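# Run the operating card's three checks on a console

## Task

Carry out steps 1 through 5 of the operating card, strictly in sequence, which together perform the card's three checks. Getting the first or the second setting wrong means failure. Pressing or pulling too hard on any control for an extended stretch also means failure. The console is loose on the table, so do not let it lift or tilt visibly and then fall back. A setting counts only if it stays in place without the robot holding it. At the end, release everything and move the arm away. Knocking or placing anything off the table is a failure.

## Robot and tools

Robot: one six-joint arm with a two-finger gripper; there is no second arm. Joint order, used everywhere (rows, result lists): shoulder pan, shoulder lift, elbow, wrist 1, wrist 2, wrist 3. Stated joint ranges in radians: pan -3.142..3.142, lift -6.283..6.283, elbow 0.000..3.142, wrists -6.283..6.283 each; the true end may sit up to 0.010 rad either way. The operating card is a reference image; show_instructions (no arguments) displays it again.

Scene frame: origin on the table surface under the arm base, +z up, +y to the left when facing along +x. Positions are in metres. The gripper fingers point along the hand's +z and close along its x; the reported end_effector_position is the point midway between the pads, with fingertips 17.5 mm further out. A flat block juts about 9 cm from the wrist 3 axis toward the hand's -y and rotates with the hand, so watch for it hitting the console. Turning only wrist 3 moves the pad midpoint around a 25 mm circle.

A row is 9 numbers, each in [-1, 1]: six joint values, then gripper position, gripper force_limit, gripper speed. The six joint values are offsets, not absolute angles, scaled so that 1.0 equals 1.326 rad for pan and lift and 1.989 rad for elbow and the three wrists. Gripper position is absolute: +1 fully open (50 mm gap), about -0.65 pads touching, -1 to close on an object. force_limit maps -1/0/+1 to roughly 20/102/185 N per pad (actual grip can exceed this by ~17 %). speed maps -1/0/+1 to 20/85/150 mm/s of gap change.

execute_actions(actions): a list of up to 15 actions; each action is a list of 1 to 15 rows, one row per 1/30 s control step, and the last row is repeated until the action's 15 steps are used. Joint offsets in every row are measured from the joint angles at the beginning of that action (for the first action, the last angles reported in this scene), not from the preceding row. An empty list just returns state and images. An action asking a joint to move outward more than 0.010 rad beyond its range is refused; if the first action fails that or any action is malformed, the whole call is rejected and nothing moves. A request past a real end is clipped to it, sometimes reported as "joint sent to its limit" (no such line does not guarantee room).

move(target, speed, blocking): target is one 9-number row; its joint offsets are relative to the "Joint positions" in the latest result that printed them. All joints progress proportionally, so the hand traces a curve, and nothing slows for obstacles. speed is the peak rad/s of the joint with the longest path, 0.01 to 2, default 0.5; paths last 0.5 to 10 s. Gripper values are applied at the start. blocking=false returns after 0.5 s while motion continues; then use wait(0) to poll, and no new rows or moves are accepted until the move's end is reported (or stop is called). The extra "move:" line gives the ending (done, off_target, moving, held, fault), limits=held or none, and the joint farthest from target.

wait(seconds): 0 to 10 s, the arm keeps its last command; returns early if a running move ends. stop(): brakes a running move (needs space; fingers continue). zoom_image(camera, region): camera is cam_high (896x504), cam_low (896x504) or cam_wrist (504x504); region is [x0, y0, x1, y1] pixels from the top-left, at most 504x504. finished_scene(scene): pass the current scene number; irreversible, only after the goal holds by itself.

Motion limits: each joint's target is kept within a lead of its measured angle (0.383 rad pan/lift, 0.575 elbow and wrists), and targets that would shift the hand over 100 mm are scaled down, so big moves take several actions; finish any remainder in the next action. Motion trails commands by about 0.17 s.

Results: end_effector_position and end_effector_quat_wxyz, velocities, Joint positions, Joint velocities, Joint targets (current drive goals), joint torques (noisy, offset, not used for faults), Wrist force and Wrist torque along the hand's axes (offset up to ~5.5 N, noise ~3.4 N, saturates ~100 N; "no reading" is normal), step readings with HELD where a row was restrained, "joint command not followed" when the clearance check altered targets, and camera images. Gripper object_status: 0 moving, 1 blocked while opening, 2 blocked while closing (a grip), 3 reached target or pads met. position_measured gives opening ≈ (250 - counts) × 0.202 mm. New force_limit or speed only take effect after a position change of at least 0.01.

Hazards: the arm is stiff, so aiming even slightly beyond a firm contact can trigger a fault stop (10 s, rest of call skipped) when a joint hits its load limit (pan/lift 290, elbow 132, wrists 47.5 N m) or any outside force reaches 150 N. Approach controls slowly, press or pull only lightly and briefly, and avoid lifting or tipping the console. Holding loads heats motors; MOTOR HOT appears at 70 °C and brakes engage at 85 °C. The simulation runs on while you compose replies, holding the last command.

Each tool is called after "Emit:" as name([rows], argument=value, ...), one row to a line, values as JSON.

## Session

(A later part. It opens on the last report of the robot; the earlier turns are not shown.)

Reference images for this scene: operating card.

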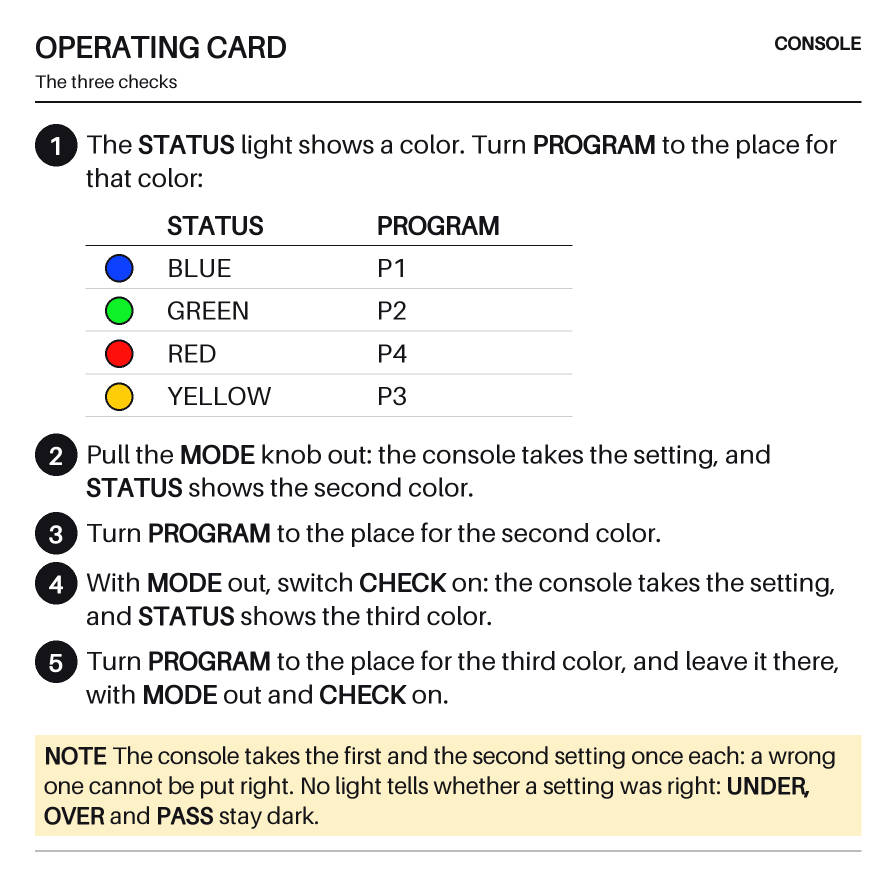

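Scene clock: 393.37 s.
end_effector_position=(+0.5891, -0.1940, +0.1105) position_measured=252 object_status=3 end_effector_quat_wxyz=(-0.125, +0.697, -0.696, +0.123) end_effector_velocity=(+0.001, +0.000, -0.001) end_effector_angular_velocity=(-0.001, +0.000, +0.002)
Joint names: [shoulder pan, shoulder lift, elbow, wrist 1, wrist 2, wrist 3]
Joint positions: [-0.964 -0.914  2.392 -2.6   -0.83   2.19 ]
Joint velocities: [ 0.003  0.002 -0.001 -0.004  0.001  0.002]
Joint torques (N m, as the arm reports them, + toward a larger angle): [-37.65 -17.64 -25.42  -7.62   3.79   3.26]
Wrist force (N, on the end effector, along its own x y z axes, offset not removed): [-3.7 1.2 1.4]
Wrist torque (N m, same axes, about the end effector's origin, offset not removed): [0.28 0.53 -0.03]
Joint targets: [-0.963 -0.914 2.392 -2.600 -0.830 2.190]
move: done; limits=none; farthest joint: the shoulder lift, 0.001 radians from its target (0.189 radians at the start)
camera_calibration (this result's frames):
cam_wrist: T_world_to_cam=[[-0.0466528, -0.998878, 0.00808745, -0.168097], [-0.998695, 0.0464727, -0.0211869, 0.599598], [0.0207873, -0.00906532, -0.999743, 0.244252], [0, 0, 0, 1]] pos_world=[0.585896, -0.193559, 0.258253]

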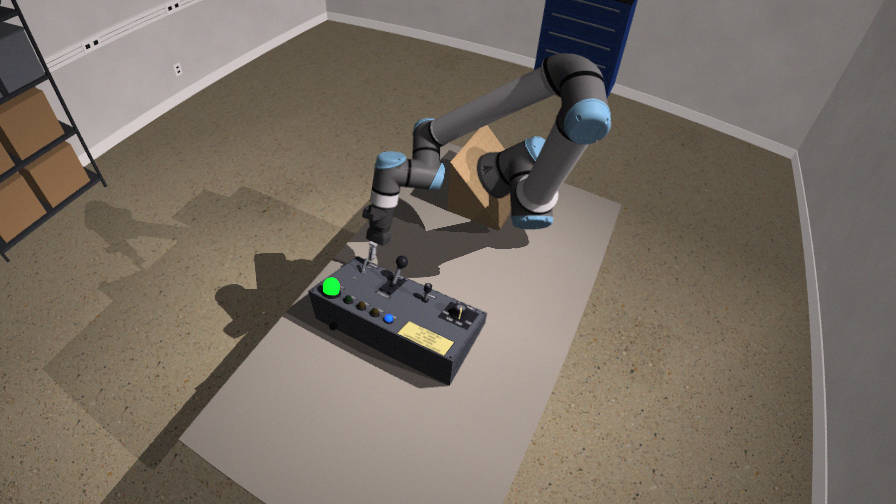

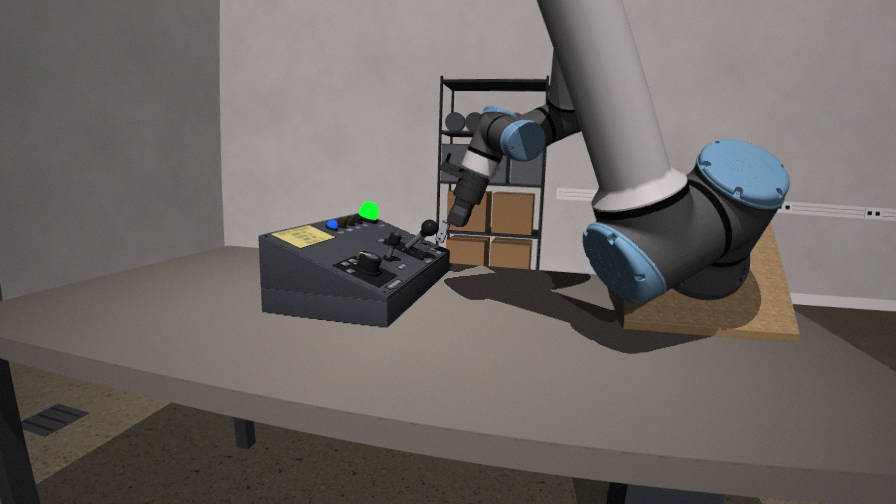

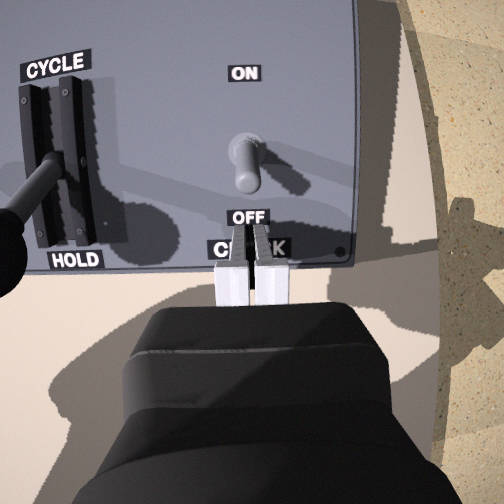

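Emit:
move(target=[0.02962,-0.0020,-0.02975,0.01445,0.0083,0.02446,-0.7,-0.6,0], speed=0.06)

Scene clock: 407.57 s.
end_effector_position=(+0.6236, -0.1939, +0.1231) position_measured=252 object_status=3 end_effector_quat_wxyz=(-0.125, +0.697, -0.696, +0.122) end_effector_velocity=(+0.002, +0.001, -0.001) end_effector_angular_velocity=(+0.001, +0.003, +0.001)
Joint names: [shoulder pan, shoulder lift, elbow, wrist 1, wrist 2, wrist 3]
Joint positions: [-0.925 -0.917  2.334 -2.571 -0.814  2.238]
Joint velocities: [ 0.005  0.001 -0.003  0.002  0.     0.003]
Joint torques (N m, as the arm reports them, + toward a larger angle): [-36.12 -43.14 -40.72  -1.14   3.82   2.93]
Wrist force (N, on the end effector, along its own x y z axes, offset not removed): [-2.6 -0.6 -1.5]
Wrist torque (N m, same axes, about the end effector's origin, offset not removed): [-0.19 0.32 0.09]
Joint targets: [-0.924 -0.917 2.333 -2.571 -0.813 2.239]
move: done; limits=none; farthest joint: the elbow, 0.001 radians from its target (0.060 radians at the start)
camera_calibration (this result's frames):
cam_wrist: T_world_to_cam=[[-0.0466381, -0.99888, 0.00801438, -0.16657], [-0.998696, 0.0464596, -0.0211777, 0.634299], [0.0207816, -0.00899161, -0.999744, 0.256142], [0, 0, 0, 1]] pos_world=[0.62038, -0.193549, 0.270844]

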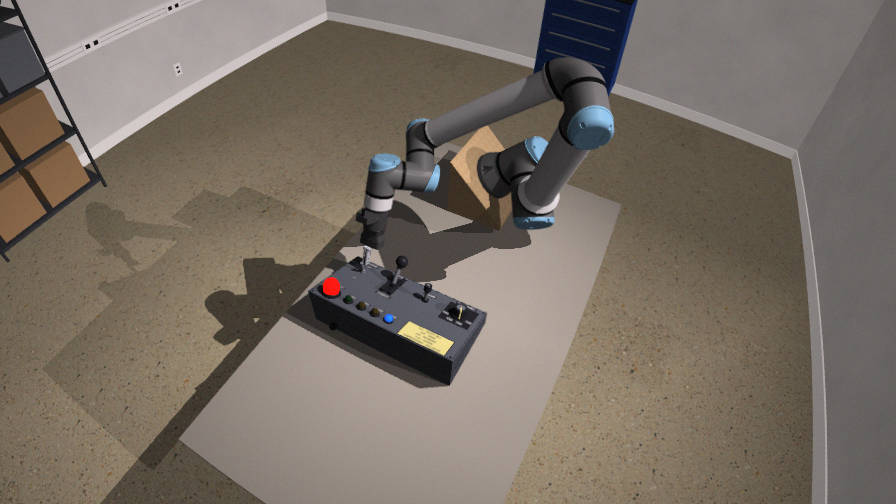

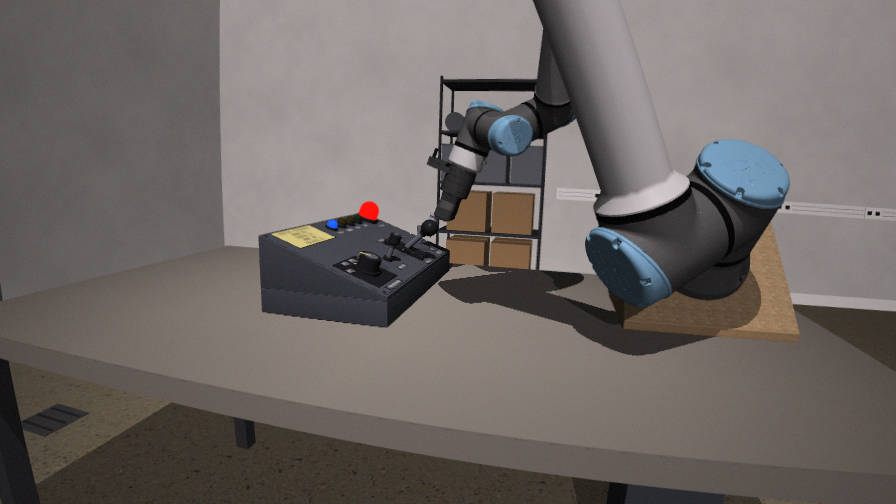

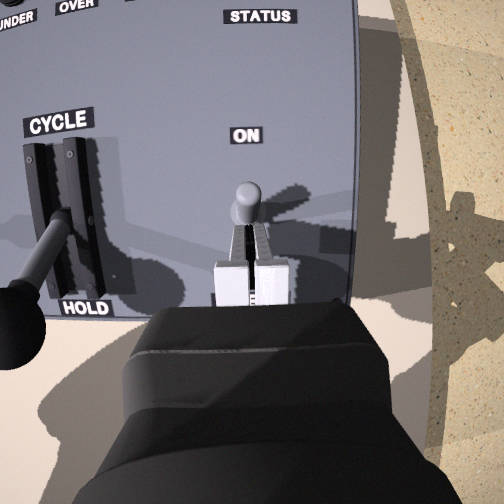

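Emit:
move(target=[-0.132,-0.1395,0.0156,0.1463,-0.0412,-0.1031,-0.7,-0.88,0], speed=0.5)

Emit:
move(target=[0.3335,-0.3833,0.0488,0.0070,0.0840,-0.1087,1,-0.88,0], speed=0.6)

Scene clock: 418.77 s.
end_effector_position=(+0.5497, -0.1942, +0.2160) position_measured=252 object_status=3 end_effector_quat_wxyz=(-0.125, +0.696, -0.696, +0.122) end_effector_velocity=(-0.001, -0.000, +0.000) end_effector_angular_velocity=(-0.000, +0.001, +0.001)
Joint names: [shoulder pan, shoulder lift, elbow, wrist 1, wrist 2, wrist 3]
Joint positions: [-1.099 -1.101  2.365 -2.281 -0.895  2.034]
Joint velocities: [-0.002 -0.001  0.001  0.003 -0.002 -0.004]
Joint torques (N m, as the arm reports them, + toward a larger angle): [-59.79 -30.36 -34.11  -1.02  -2.6   -1.15]
Wrist force (N, on the end effector, along its own x y z axes, offset not removed): [-1.4 0.5 2.3]
Wrist torque (N m, same axes, about the end effector's origin, offset not removed): [0.36 0.08 -0.02]
Joint targets: [-1.100 -1.102 2.365 -2.281 -0.895 2.033]
move: done; limits=none; farthest joint: the shoulder pan, 0.001 radians from its target (0.176 radians at the start)
camera_calibration (this result's frames):
cam_wrist: T_world_to_cam=[[-0.0477029, -0.99884, 0.00650538, -0.170137], [-0.998661, 0.0475618, -0.0203481, 0.562483], [0.0200151, -0.00746733, -0.999772, 0.351251], [0, 0, 0, 1]] pos_world=[0.546584, -0.19407, 0.363723]

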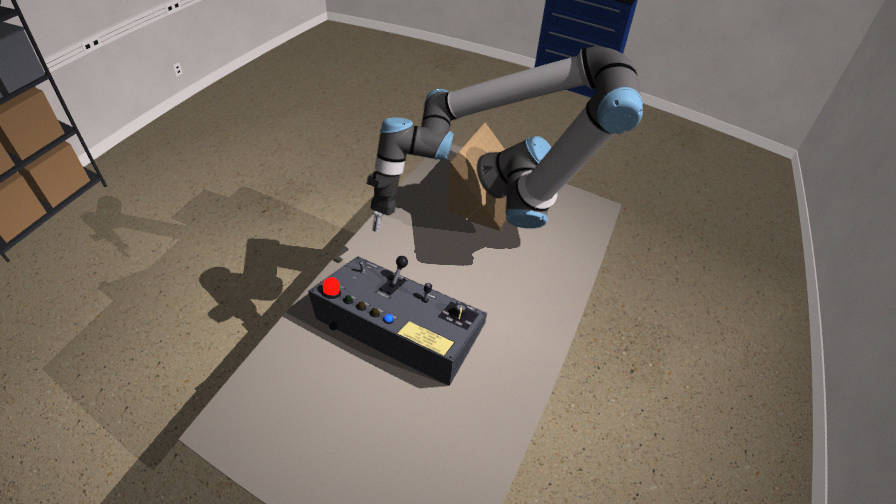

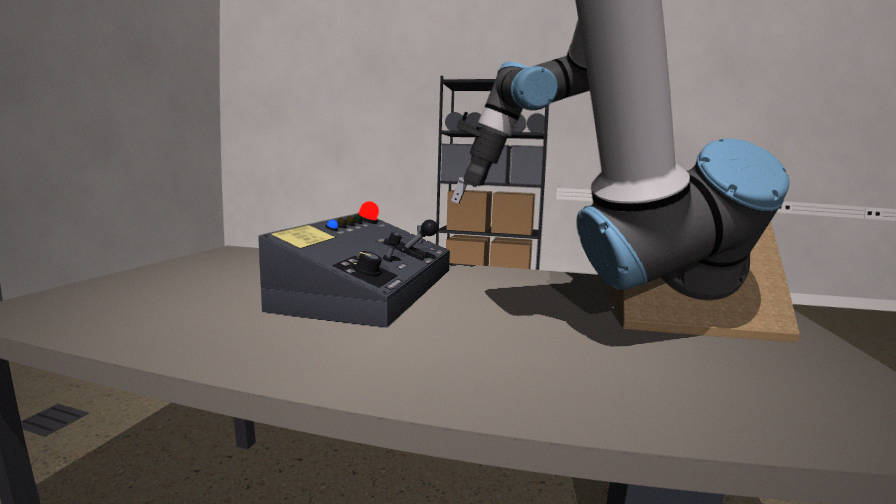

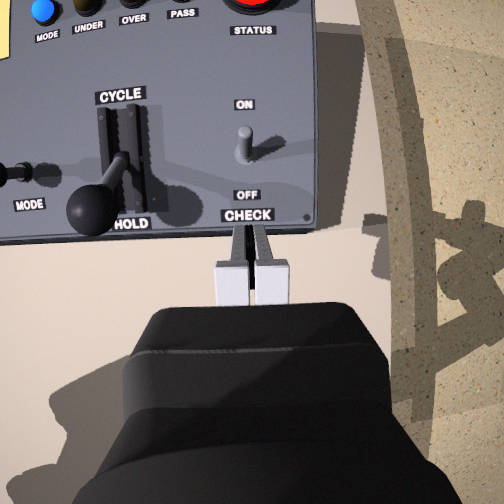

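Scene clock: 420.40 s.
end_effector_position=(+0.6050, +0.1727, +0.1865) position_measured=3 object_status=3 end_effector_quat_wxyz=(-0.073, +0.910, -0.376, +0.160) end_effector_velocity=(-0.001, +0.002, -0.001) end_effector_angular_velocity=(-0.002, +0.001, +0.004)
Joint names: [shoulder pan, shoulder lift, elbow, wrist 1, wrist 2, wrist 3]
Joint positions: [-0.658 -1.609  2.462 -2.267 -0.728  1.818]
Joint velocities: [ 0.003 -0.004  0.002  0.002 -0.    -0.002]
Joint torques (N m, as the arm reports them, + toward a larger angle): [-21.89 -10.24 -32.34  -0.52   3.9   -1.47]
Wrist force (N, on the end effector, along its own x y z axes, offset not removed): [0.1 -1.6 -0.3]
Wrist torque (N m, same axes, about the end effector's origin, offset not removed): [-0.22 -0.10 -0.13]
Joint targets: [-0.657 -1.610 2.462 -2.267 -0.728 1.818]
move: done; limits=none; farthest joint: the shoulder pan, 0.001 radians from its target (0.442 radians at the start)
camera_calibration (this result's frames):
cam_wrist: T_world_to_cam=[[0.628671, -0.735846, 0.251601, -0.301136], [-0.76808, -0.638179, 0.052733, 0.565024], [0.121763, -0.226401, -0.966393, 0.293445], [0, 0, 0, 1]] pos_world=[0.587568, 0.205434, 0.329554]

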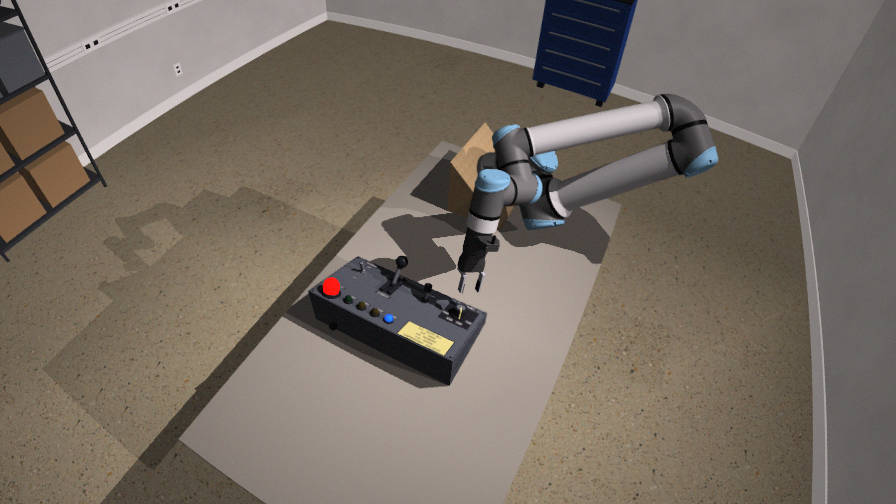

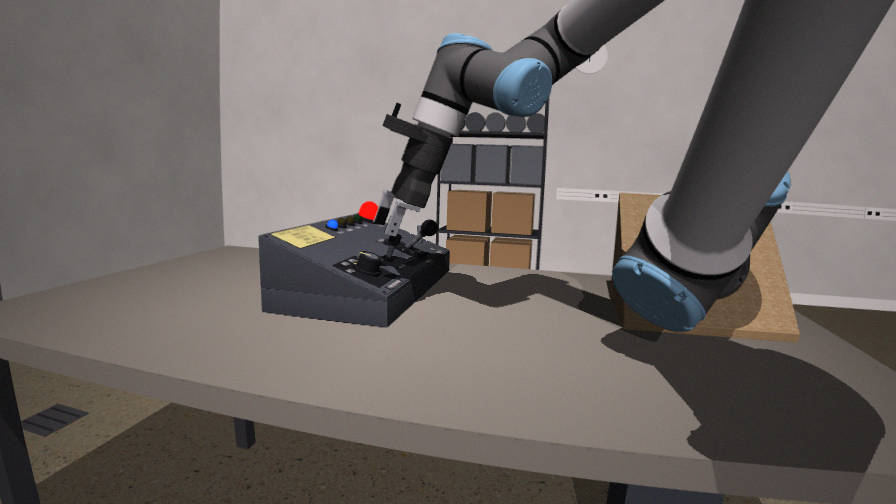

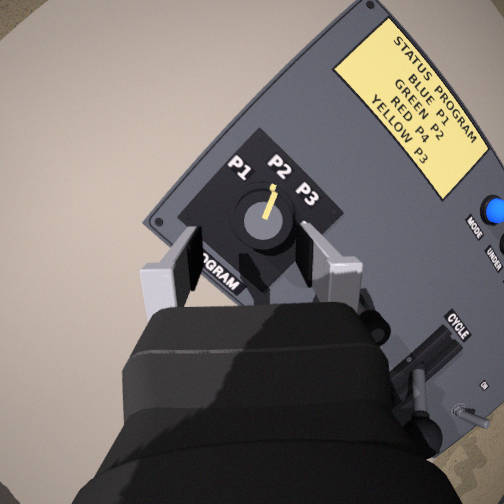

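Emit:
move(target=[0.0914,0.1386,0.0018,-0.1629,-0.0003,0.0915,1,-0.88,0], speed=0.35)

Emit:
zoom_image(camera="cam_wrist", region=[170,160,330,320])

Scene clock: 429.60 s.
end_effector_position=(+0.6398, +0.1661, +0.1159) position_measured=3 object_status=3 end_effector_quat_wxyz=(-0.068, +0.910, -0.376, +0.160) end_effector_velocity=(-0.000, -0.000, -0.001) end_effector_angular_velocity=(-0.001, +0.001, +0.002)
Joint names: [shoulder pan, shoulder lift, elbow, wrist 1, wrist 2, wrist 3]
Joint positions: [-0.537 -1.426  2.465 -2.591 -0.729  1.999]
Joint velocities: [ 0.001  0.003  0.    -0.004 -0.001 -0.001]
Joint torques (N m, as the arm reports them, + toward a larger angle): [-26.78  -0.56 -26.2   -7.31  -2.99   3.28]
Wrist force (N, on the end effector, along its own x y z axes, offset not removed): [-1.4 -3.6 2.8]
Wrist torque (N m, same axes, about the end effector's origin, offset not removed): [-0.47 0.05 -0.07]
Joint targets: [-0.536 -1.425 2.465 -2.591 -0.729 2.000]
move: done; limits=none; farthest joint: the wrist 3, 0.001 radians from its target (0.182 radians at the start)
camera_calibration (this result's frames):
cam_wrist: T_world_to_cam=[[0.627302, -0.735403, 0.256271, -0.309852], [-0.769942, -0.63507, 0.0622529, 0.590859], [0.116969, -0.236365, -0.964598, 0.22397], [0, 0, 0, 1]] pos_world=[0.6231, 0.20031, 0.258664]

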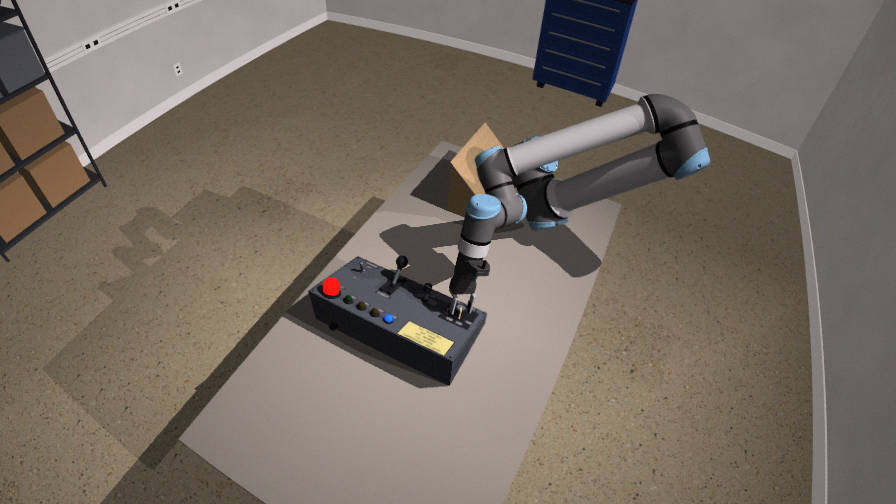

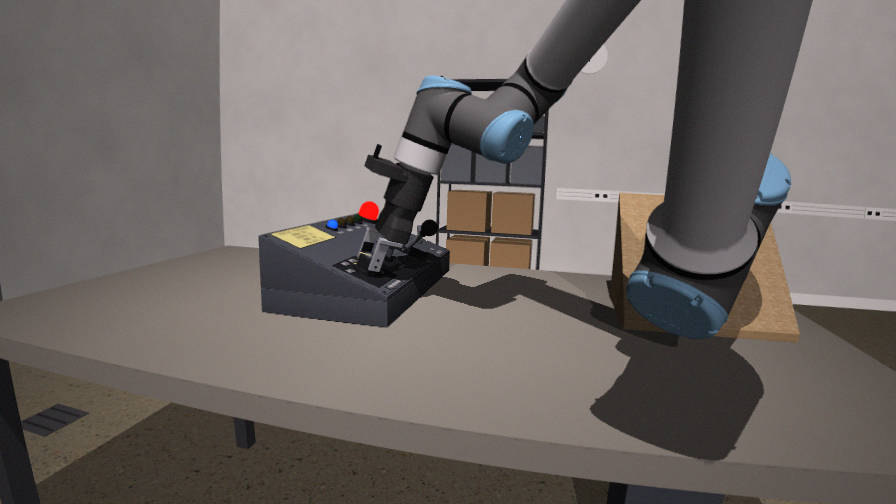

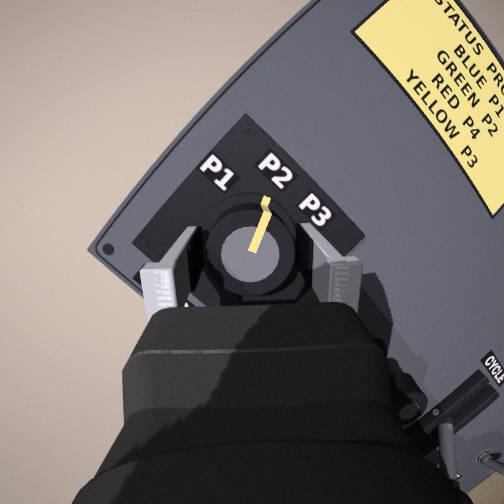

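Region (170, 160, 330, 320) of cam_wrist's 504x504 image, scaled by 3.150, with more detail than that image has.

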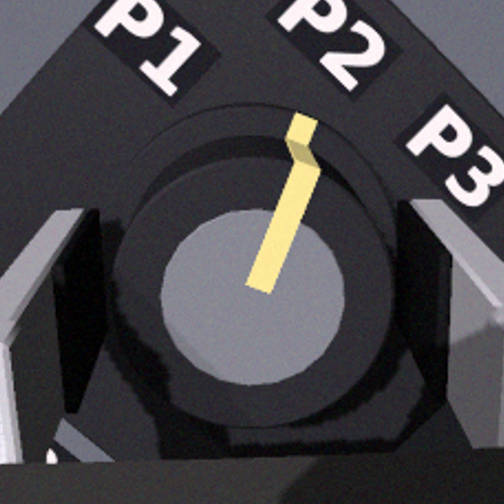

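Emit:
execute_actions([
  [[0,0,0,0,0,0,-1,-0.88,-0.6]],
])

Emit:
move(target=[0.00567,-0.01184,0.00451,-0.00086,0,0.2031,-1,-0.88,-0.6], speed=0.7)

Scene clock: 437.17 s.
end_effector_position=(+0.6398, +0.1661, +0.1158) position_measured=36 object_status=2 end_effector_quat_wxyz=(-0.068, +0.910, -0.376, +0.160) end_effector_velocity=(-0.000, -0.000, +0.000) end_effector_angular_velocity=(-0.000, -0.000, -0.001)
Joint names: [shoulder pan, shoulder lift, elbow, wrist 1, wrist 2, wrist 3]
Joint positions: [-0.536 -1.425  2.465 -2.591 -0.729  1.999]
Joint velocities: [-0.001 -0.001  0.001  0.    -0.    -0.   ]
Joint torques (N m, as the arm reports them, + toward a larger angle): [-50.98 -25.79 -27.57  -0.21  -1.05  -1.31]
Wrist force (N, on the end effector, along its own x y z axes, offset not removed): [3.9 -0.7 6.1]
Wrist torque (N m, same axes, about the end effector's origin, offset not removed): [0.21 0.56 0.03]
Joint targets: [-0.537 -1.426 2.465 -2.591 -0.729 1.999]
Step readings (joint positions):
0: [-0.536 -1.425 2.465 -2.591 -0.729 2.000]
1: [-0.536 -1.425 2.465 -2.591 -0.729 2.000]
2: [-0.536 -1.425 2.465 -2.591 -0.729 2.000]
4: [-0.536 -1.425 2.465 -2.591 -0.729 2.000]
8: [-0.536 -1.425 2.465 -2.591 -0.729 2.000]
15: Joint positions above
camera_calibration (this result's frames):
cam_wrist: T_world_to_cam=[[0.627322, -0.735391, 0.256258, -0.309867], [-0.769935, -0.635072, 0.0623235, 0.590832], [0.11691, -0.236399, -0.964597, 0.223948], [0, 0, 0, 1]] pos_world=[0.623106, 0.200288, 0.258602]

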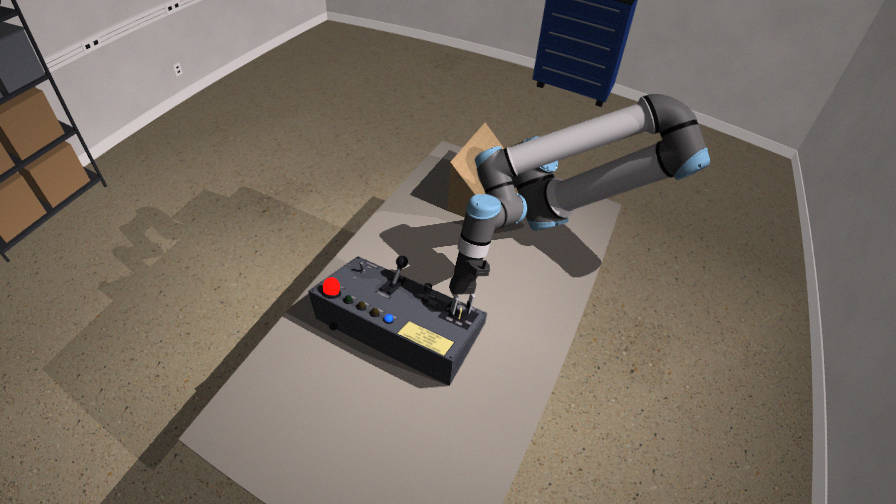

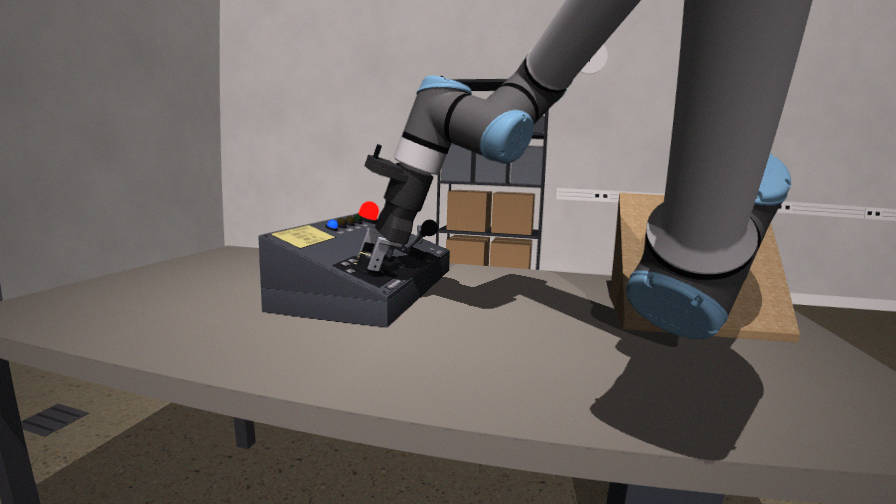

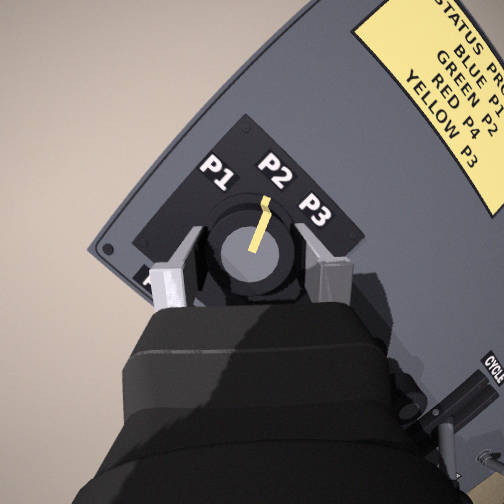

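Scene clock: 438.57 s.
end_effector_position=(+0.6401, +0.1658, +0.1159) position_measured=36 object_status=2 end_effector_quat_wxyz=(-0.098, +0.819, -0.546, +0.144) end_effector_velocity=(+0.000, +0.000, -0.001) end_effector_angular_velocity=(+0.001, +0.002, -0.002)
Joint names: [shoulder pan, shoulder lift, elbow, wrist 1, wrist 2, wrist 3]
Joint positions: [-0.529 -1.441  2.474 -2.592 -0.729  2.403]
Joint velocities: [ 0.002  0.001 -0.001  0.001  0.     0.003]
Joint torques (N m, as the arm reports them, + toward a larger angle): [-28.74 -23.83 -26.81  -6.87   3.42   2.91]
Wrist force (N, on the end effector, along its own x y z axes, offset not removed): [-4.3 -3.5 1.7]
Wrist torque (N m, same axes, about the end effector's origin, offset not removed): [-0.47 0.75 0.10]
Joint targets: [-0.529 -1.441 2.474 -2.592 -0.729 2.403]
move: done; limits=none; farthest joint: the shoulder pan, 0.000 radians from its target (0.008 radians at the start)
camera_calibration (this result's frames):
cam_wrist: T_world_to_cam=[[0.315137, -0.938381, 0.141881, -0.0634958], [-0.947886, -0.318604, -0.00181862, 0.659675], [0.0469105, -0.133914, -0.989882, 0.254679], [0, 0, 0, 1]] pos_world=[0.63336, 0.184697, 0.262311]

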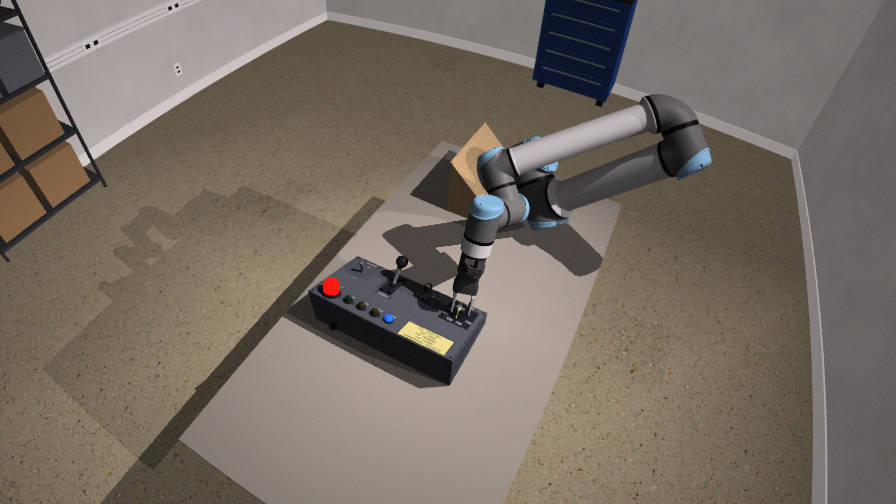

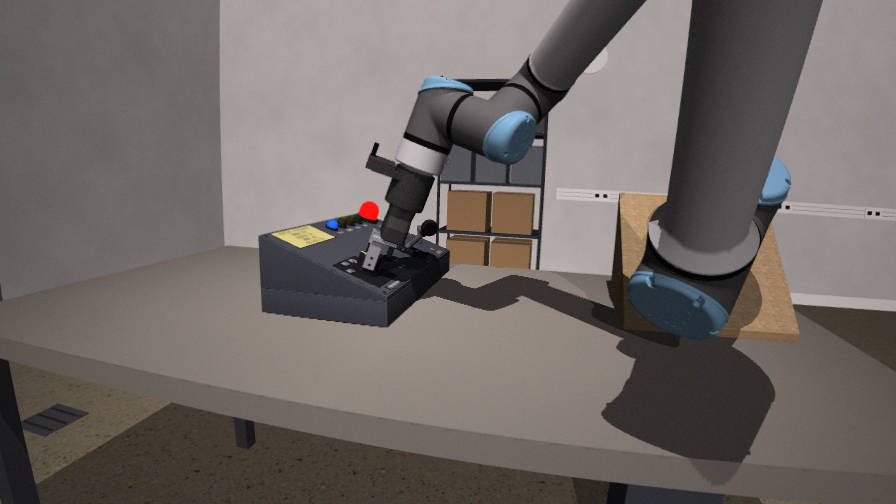

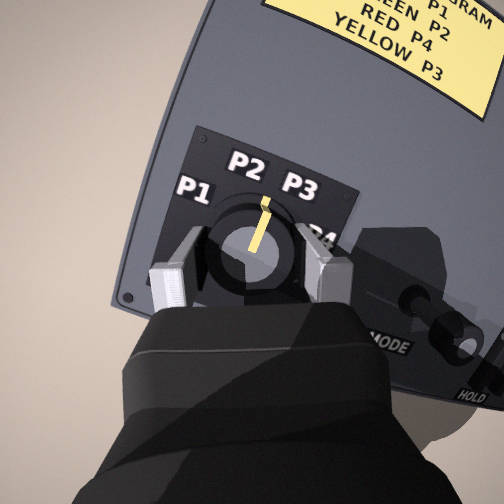

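Emit:
move(target=[0.00846,-0.0109,0.00114,-0.00023,0,0.2059,-1,-0.88,-0.6], speed=0.7)

Emit:
move(target=[0.00958,-0.00799,-0.0023,0.00043,0,0.2070,-1,-0.88,-0.6], speed=0.7)

Scene clock: 450.50 s.
end_effector_position=(+0.6402, +0.1656, +0.1160) position_measured=36 object_status=2 end_effector_quat_wxyz=(-0.124, +0.697, -0.696, +0.123) end_effector_velocity=(-0.001, -0.000, -0.001) end_effector_angular_velocity=(+0.002, +0.001, -0.005)
Joint names: [shoulder pan, shoulder lift, elbow, wrist 1, wrist 2, wrist 3]
Joint positions: [-0.518 -1.456  2.476 -2.593 -0.729  2.812]
Joint velocities: [ 0.    -0.001  0.001  0.    -0.     0.005]
Joint torques (N m, as the arm reports them, + toward a larger angle): [-25.6  -26.16 -29.15  -7.34   0.87   2.27]
Wrist force (N, on the end effector, along its own x y z axes, offset not removed): [-5.9 2.4 5.0]
Wrist torque (N m, same axes, about the end effector's origin, offset not removed): [0.17 1.61 0.15]
Joint targets: [-0.518 -1.456 2.476 -2.593 -0.729 2.812]
move: done; limits=none; farthest joint: the shoulder pan, 0.000 radians from its target (0.011 radians at the start)
camera_calibration (this result's frames):
cam_wrist: T_world_to_cam=[[-0.0462823, -0.99888, 0.00986921, 0.192987], [-0.998745, 0.0460825, -0.0195956, 0.633951], [0.0191188, -0.0107638, -0.999759, 0.253252], [0, 0, 0, 1]] pos_world=[0.637246, 0.166282, 0.263709]

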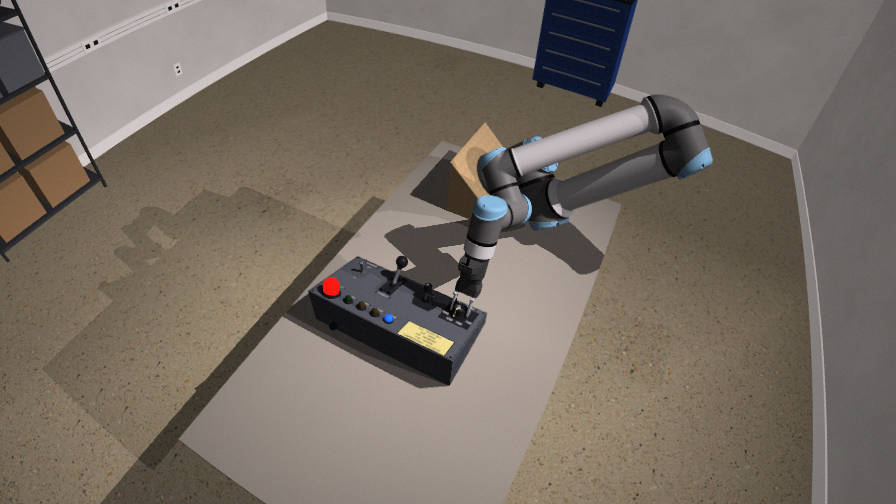

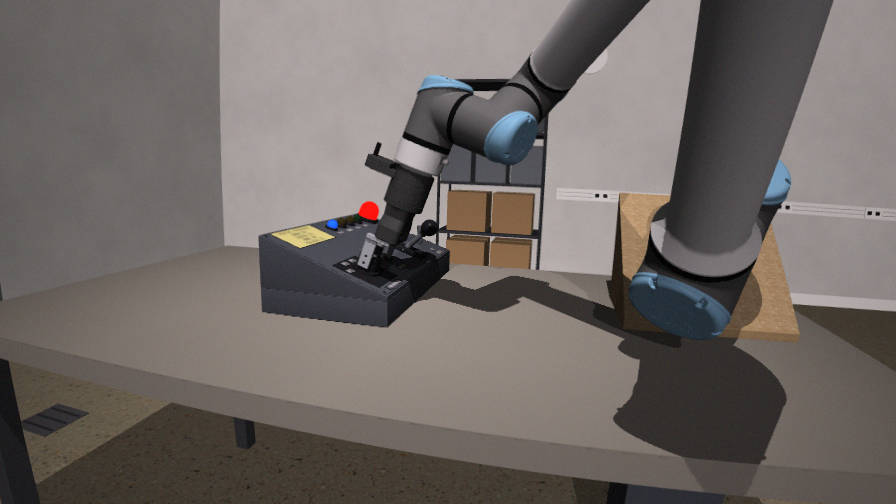

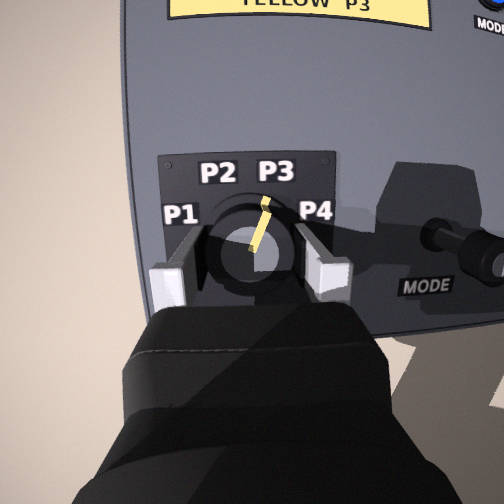

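Scene clock: 451.90 s.
end_effector_position=(+0.6401, +0.1654, +0.1160) position_measured=36 object_status=2 end_effector_quat_wxyz=(+0.145, -0.548, +0.818, -0.096) end_effector_velocity=(-0.000, +0.000, +0.000) end_effector_angular_velocity=(+0.001, +0.000, -0.005)
Joint names: [shoulder pan, shoulder lift, elbow, wrist 1, wrist 2, wrist 3]
Joint positions: [-0.505 -1.466  2.472 -2.592 -0.729  3.223]
Joint velocities: [ 0.001 -0.001 -0.     0.    -0.001  0.006]
Joint torques (N m, as the arm reports them, + toward a larger angle): [-27.78 -24.44 -42.69  -1.11   0.85   2.91]
Wrist force (N, on the end effector, along its own x y z axes, offset not removed): [-5.1 -1.5 6.6]
Wrist torque (N m, same axes, about the end effector's origin, offset not removed): [-0.21 1.49 0.11]
Joint targets: [-0.505 -1.466 2.472 -2.592 -0.729 3.224]
move: done; limits=none; farthest joint: the shoulder pan, 0.000 radians from its target (0.012 radians at the start)
camera_calibration (this result's frames):
cam_wrist: T_world_to_cam=[[-0.401998, -0.90775, -0.119945, 0.420411], [-0.914863, 0.403592, 0.0117794, 0.517392], [0.0377162, 0.114469, -0.992711, 0.21983], [0, 0, 0, 1]] pos_world=[0.634056, 0.14765, 0.262559]

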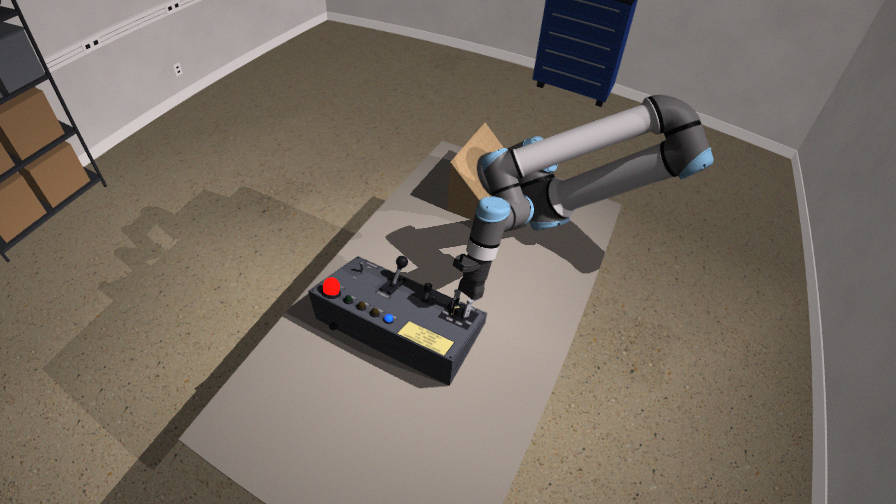

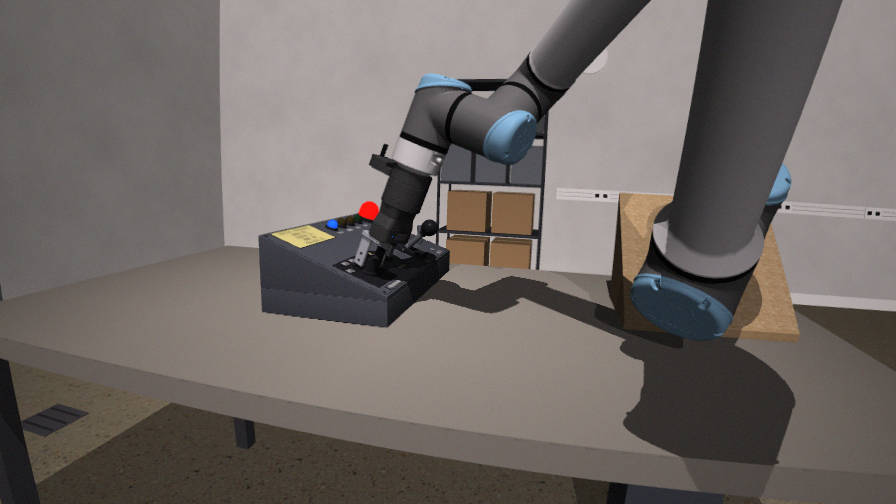

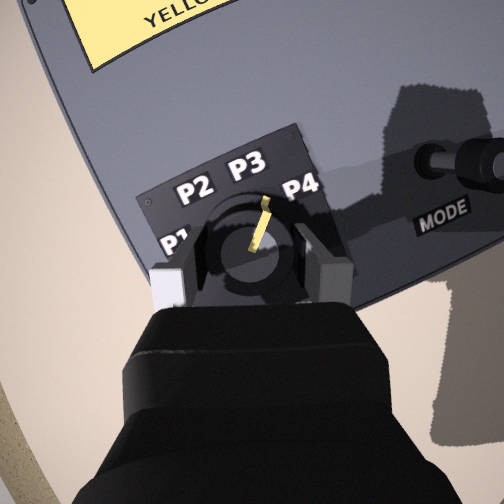

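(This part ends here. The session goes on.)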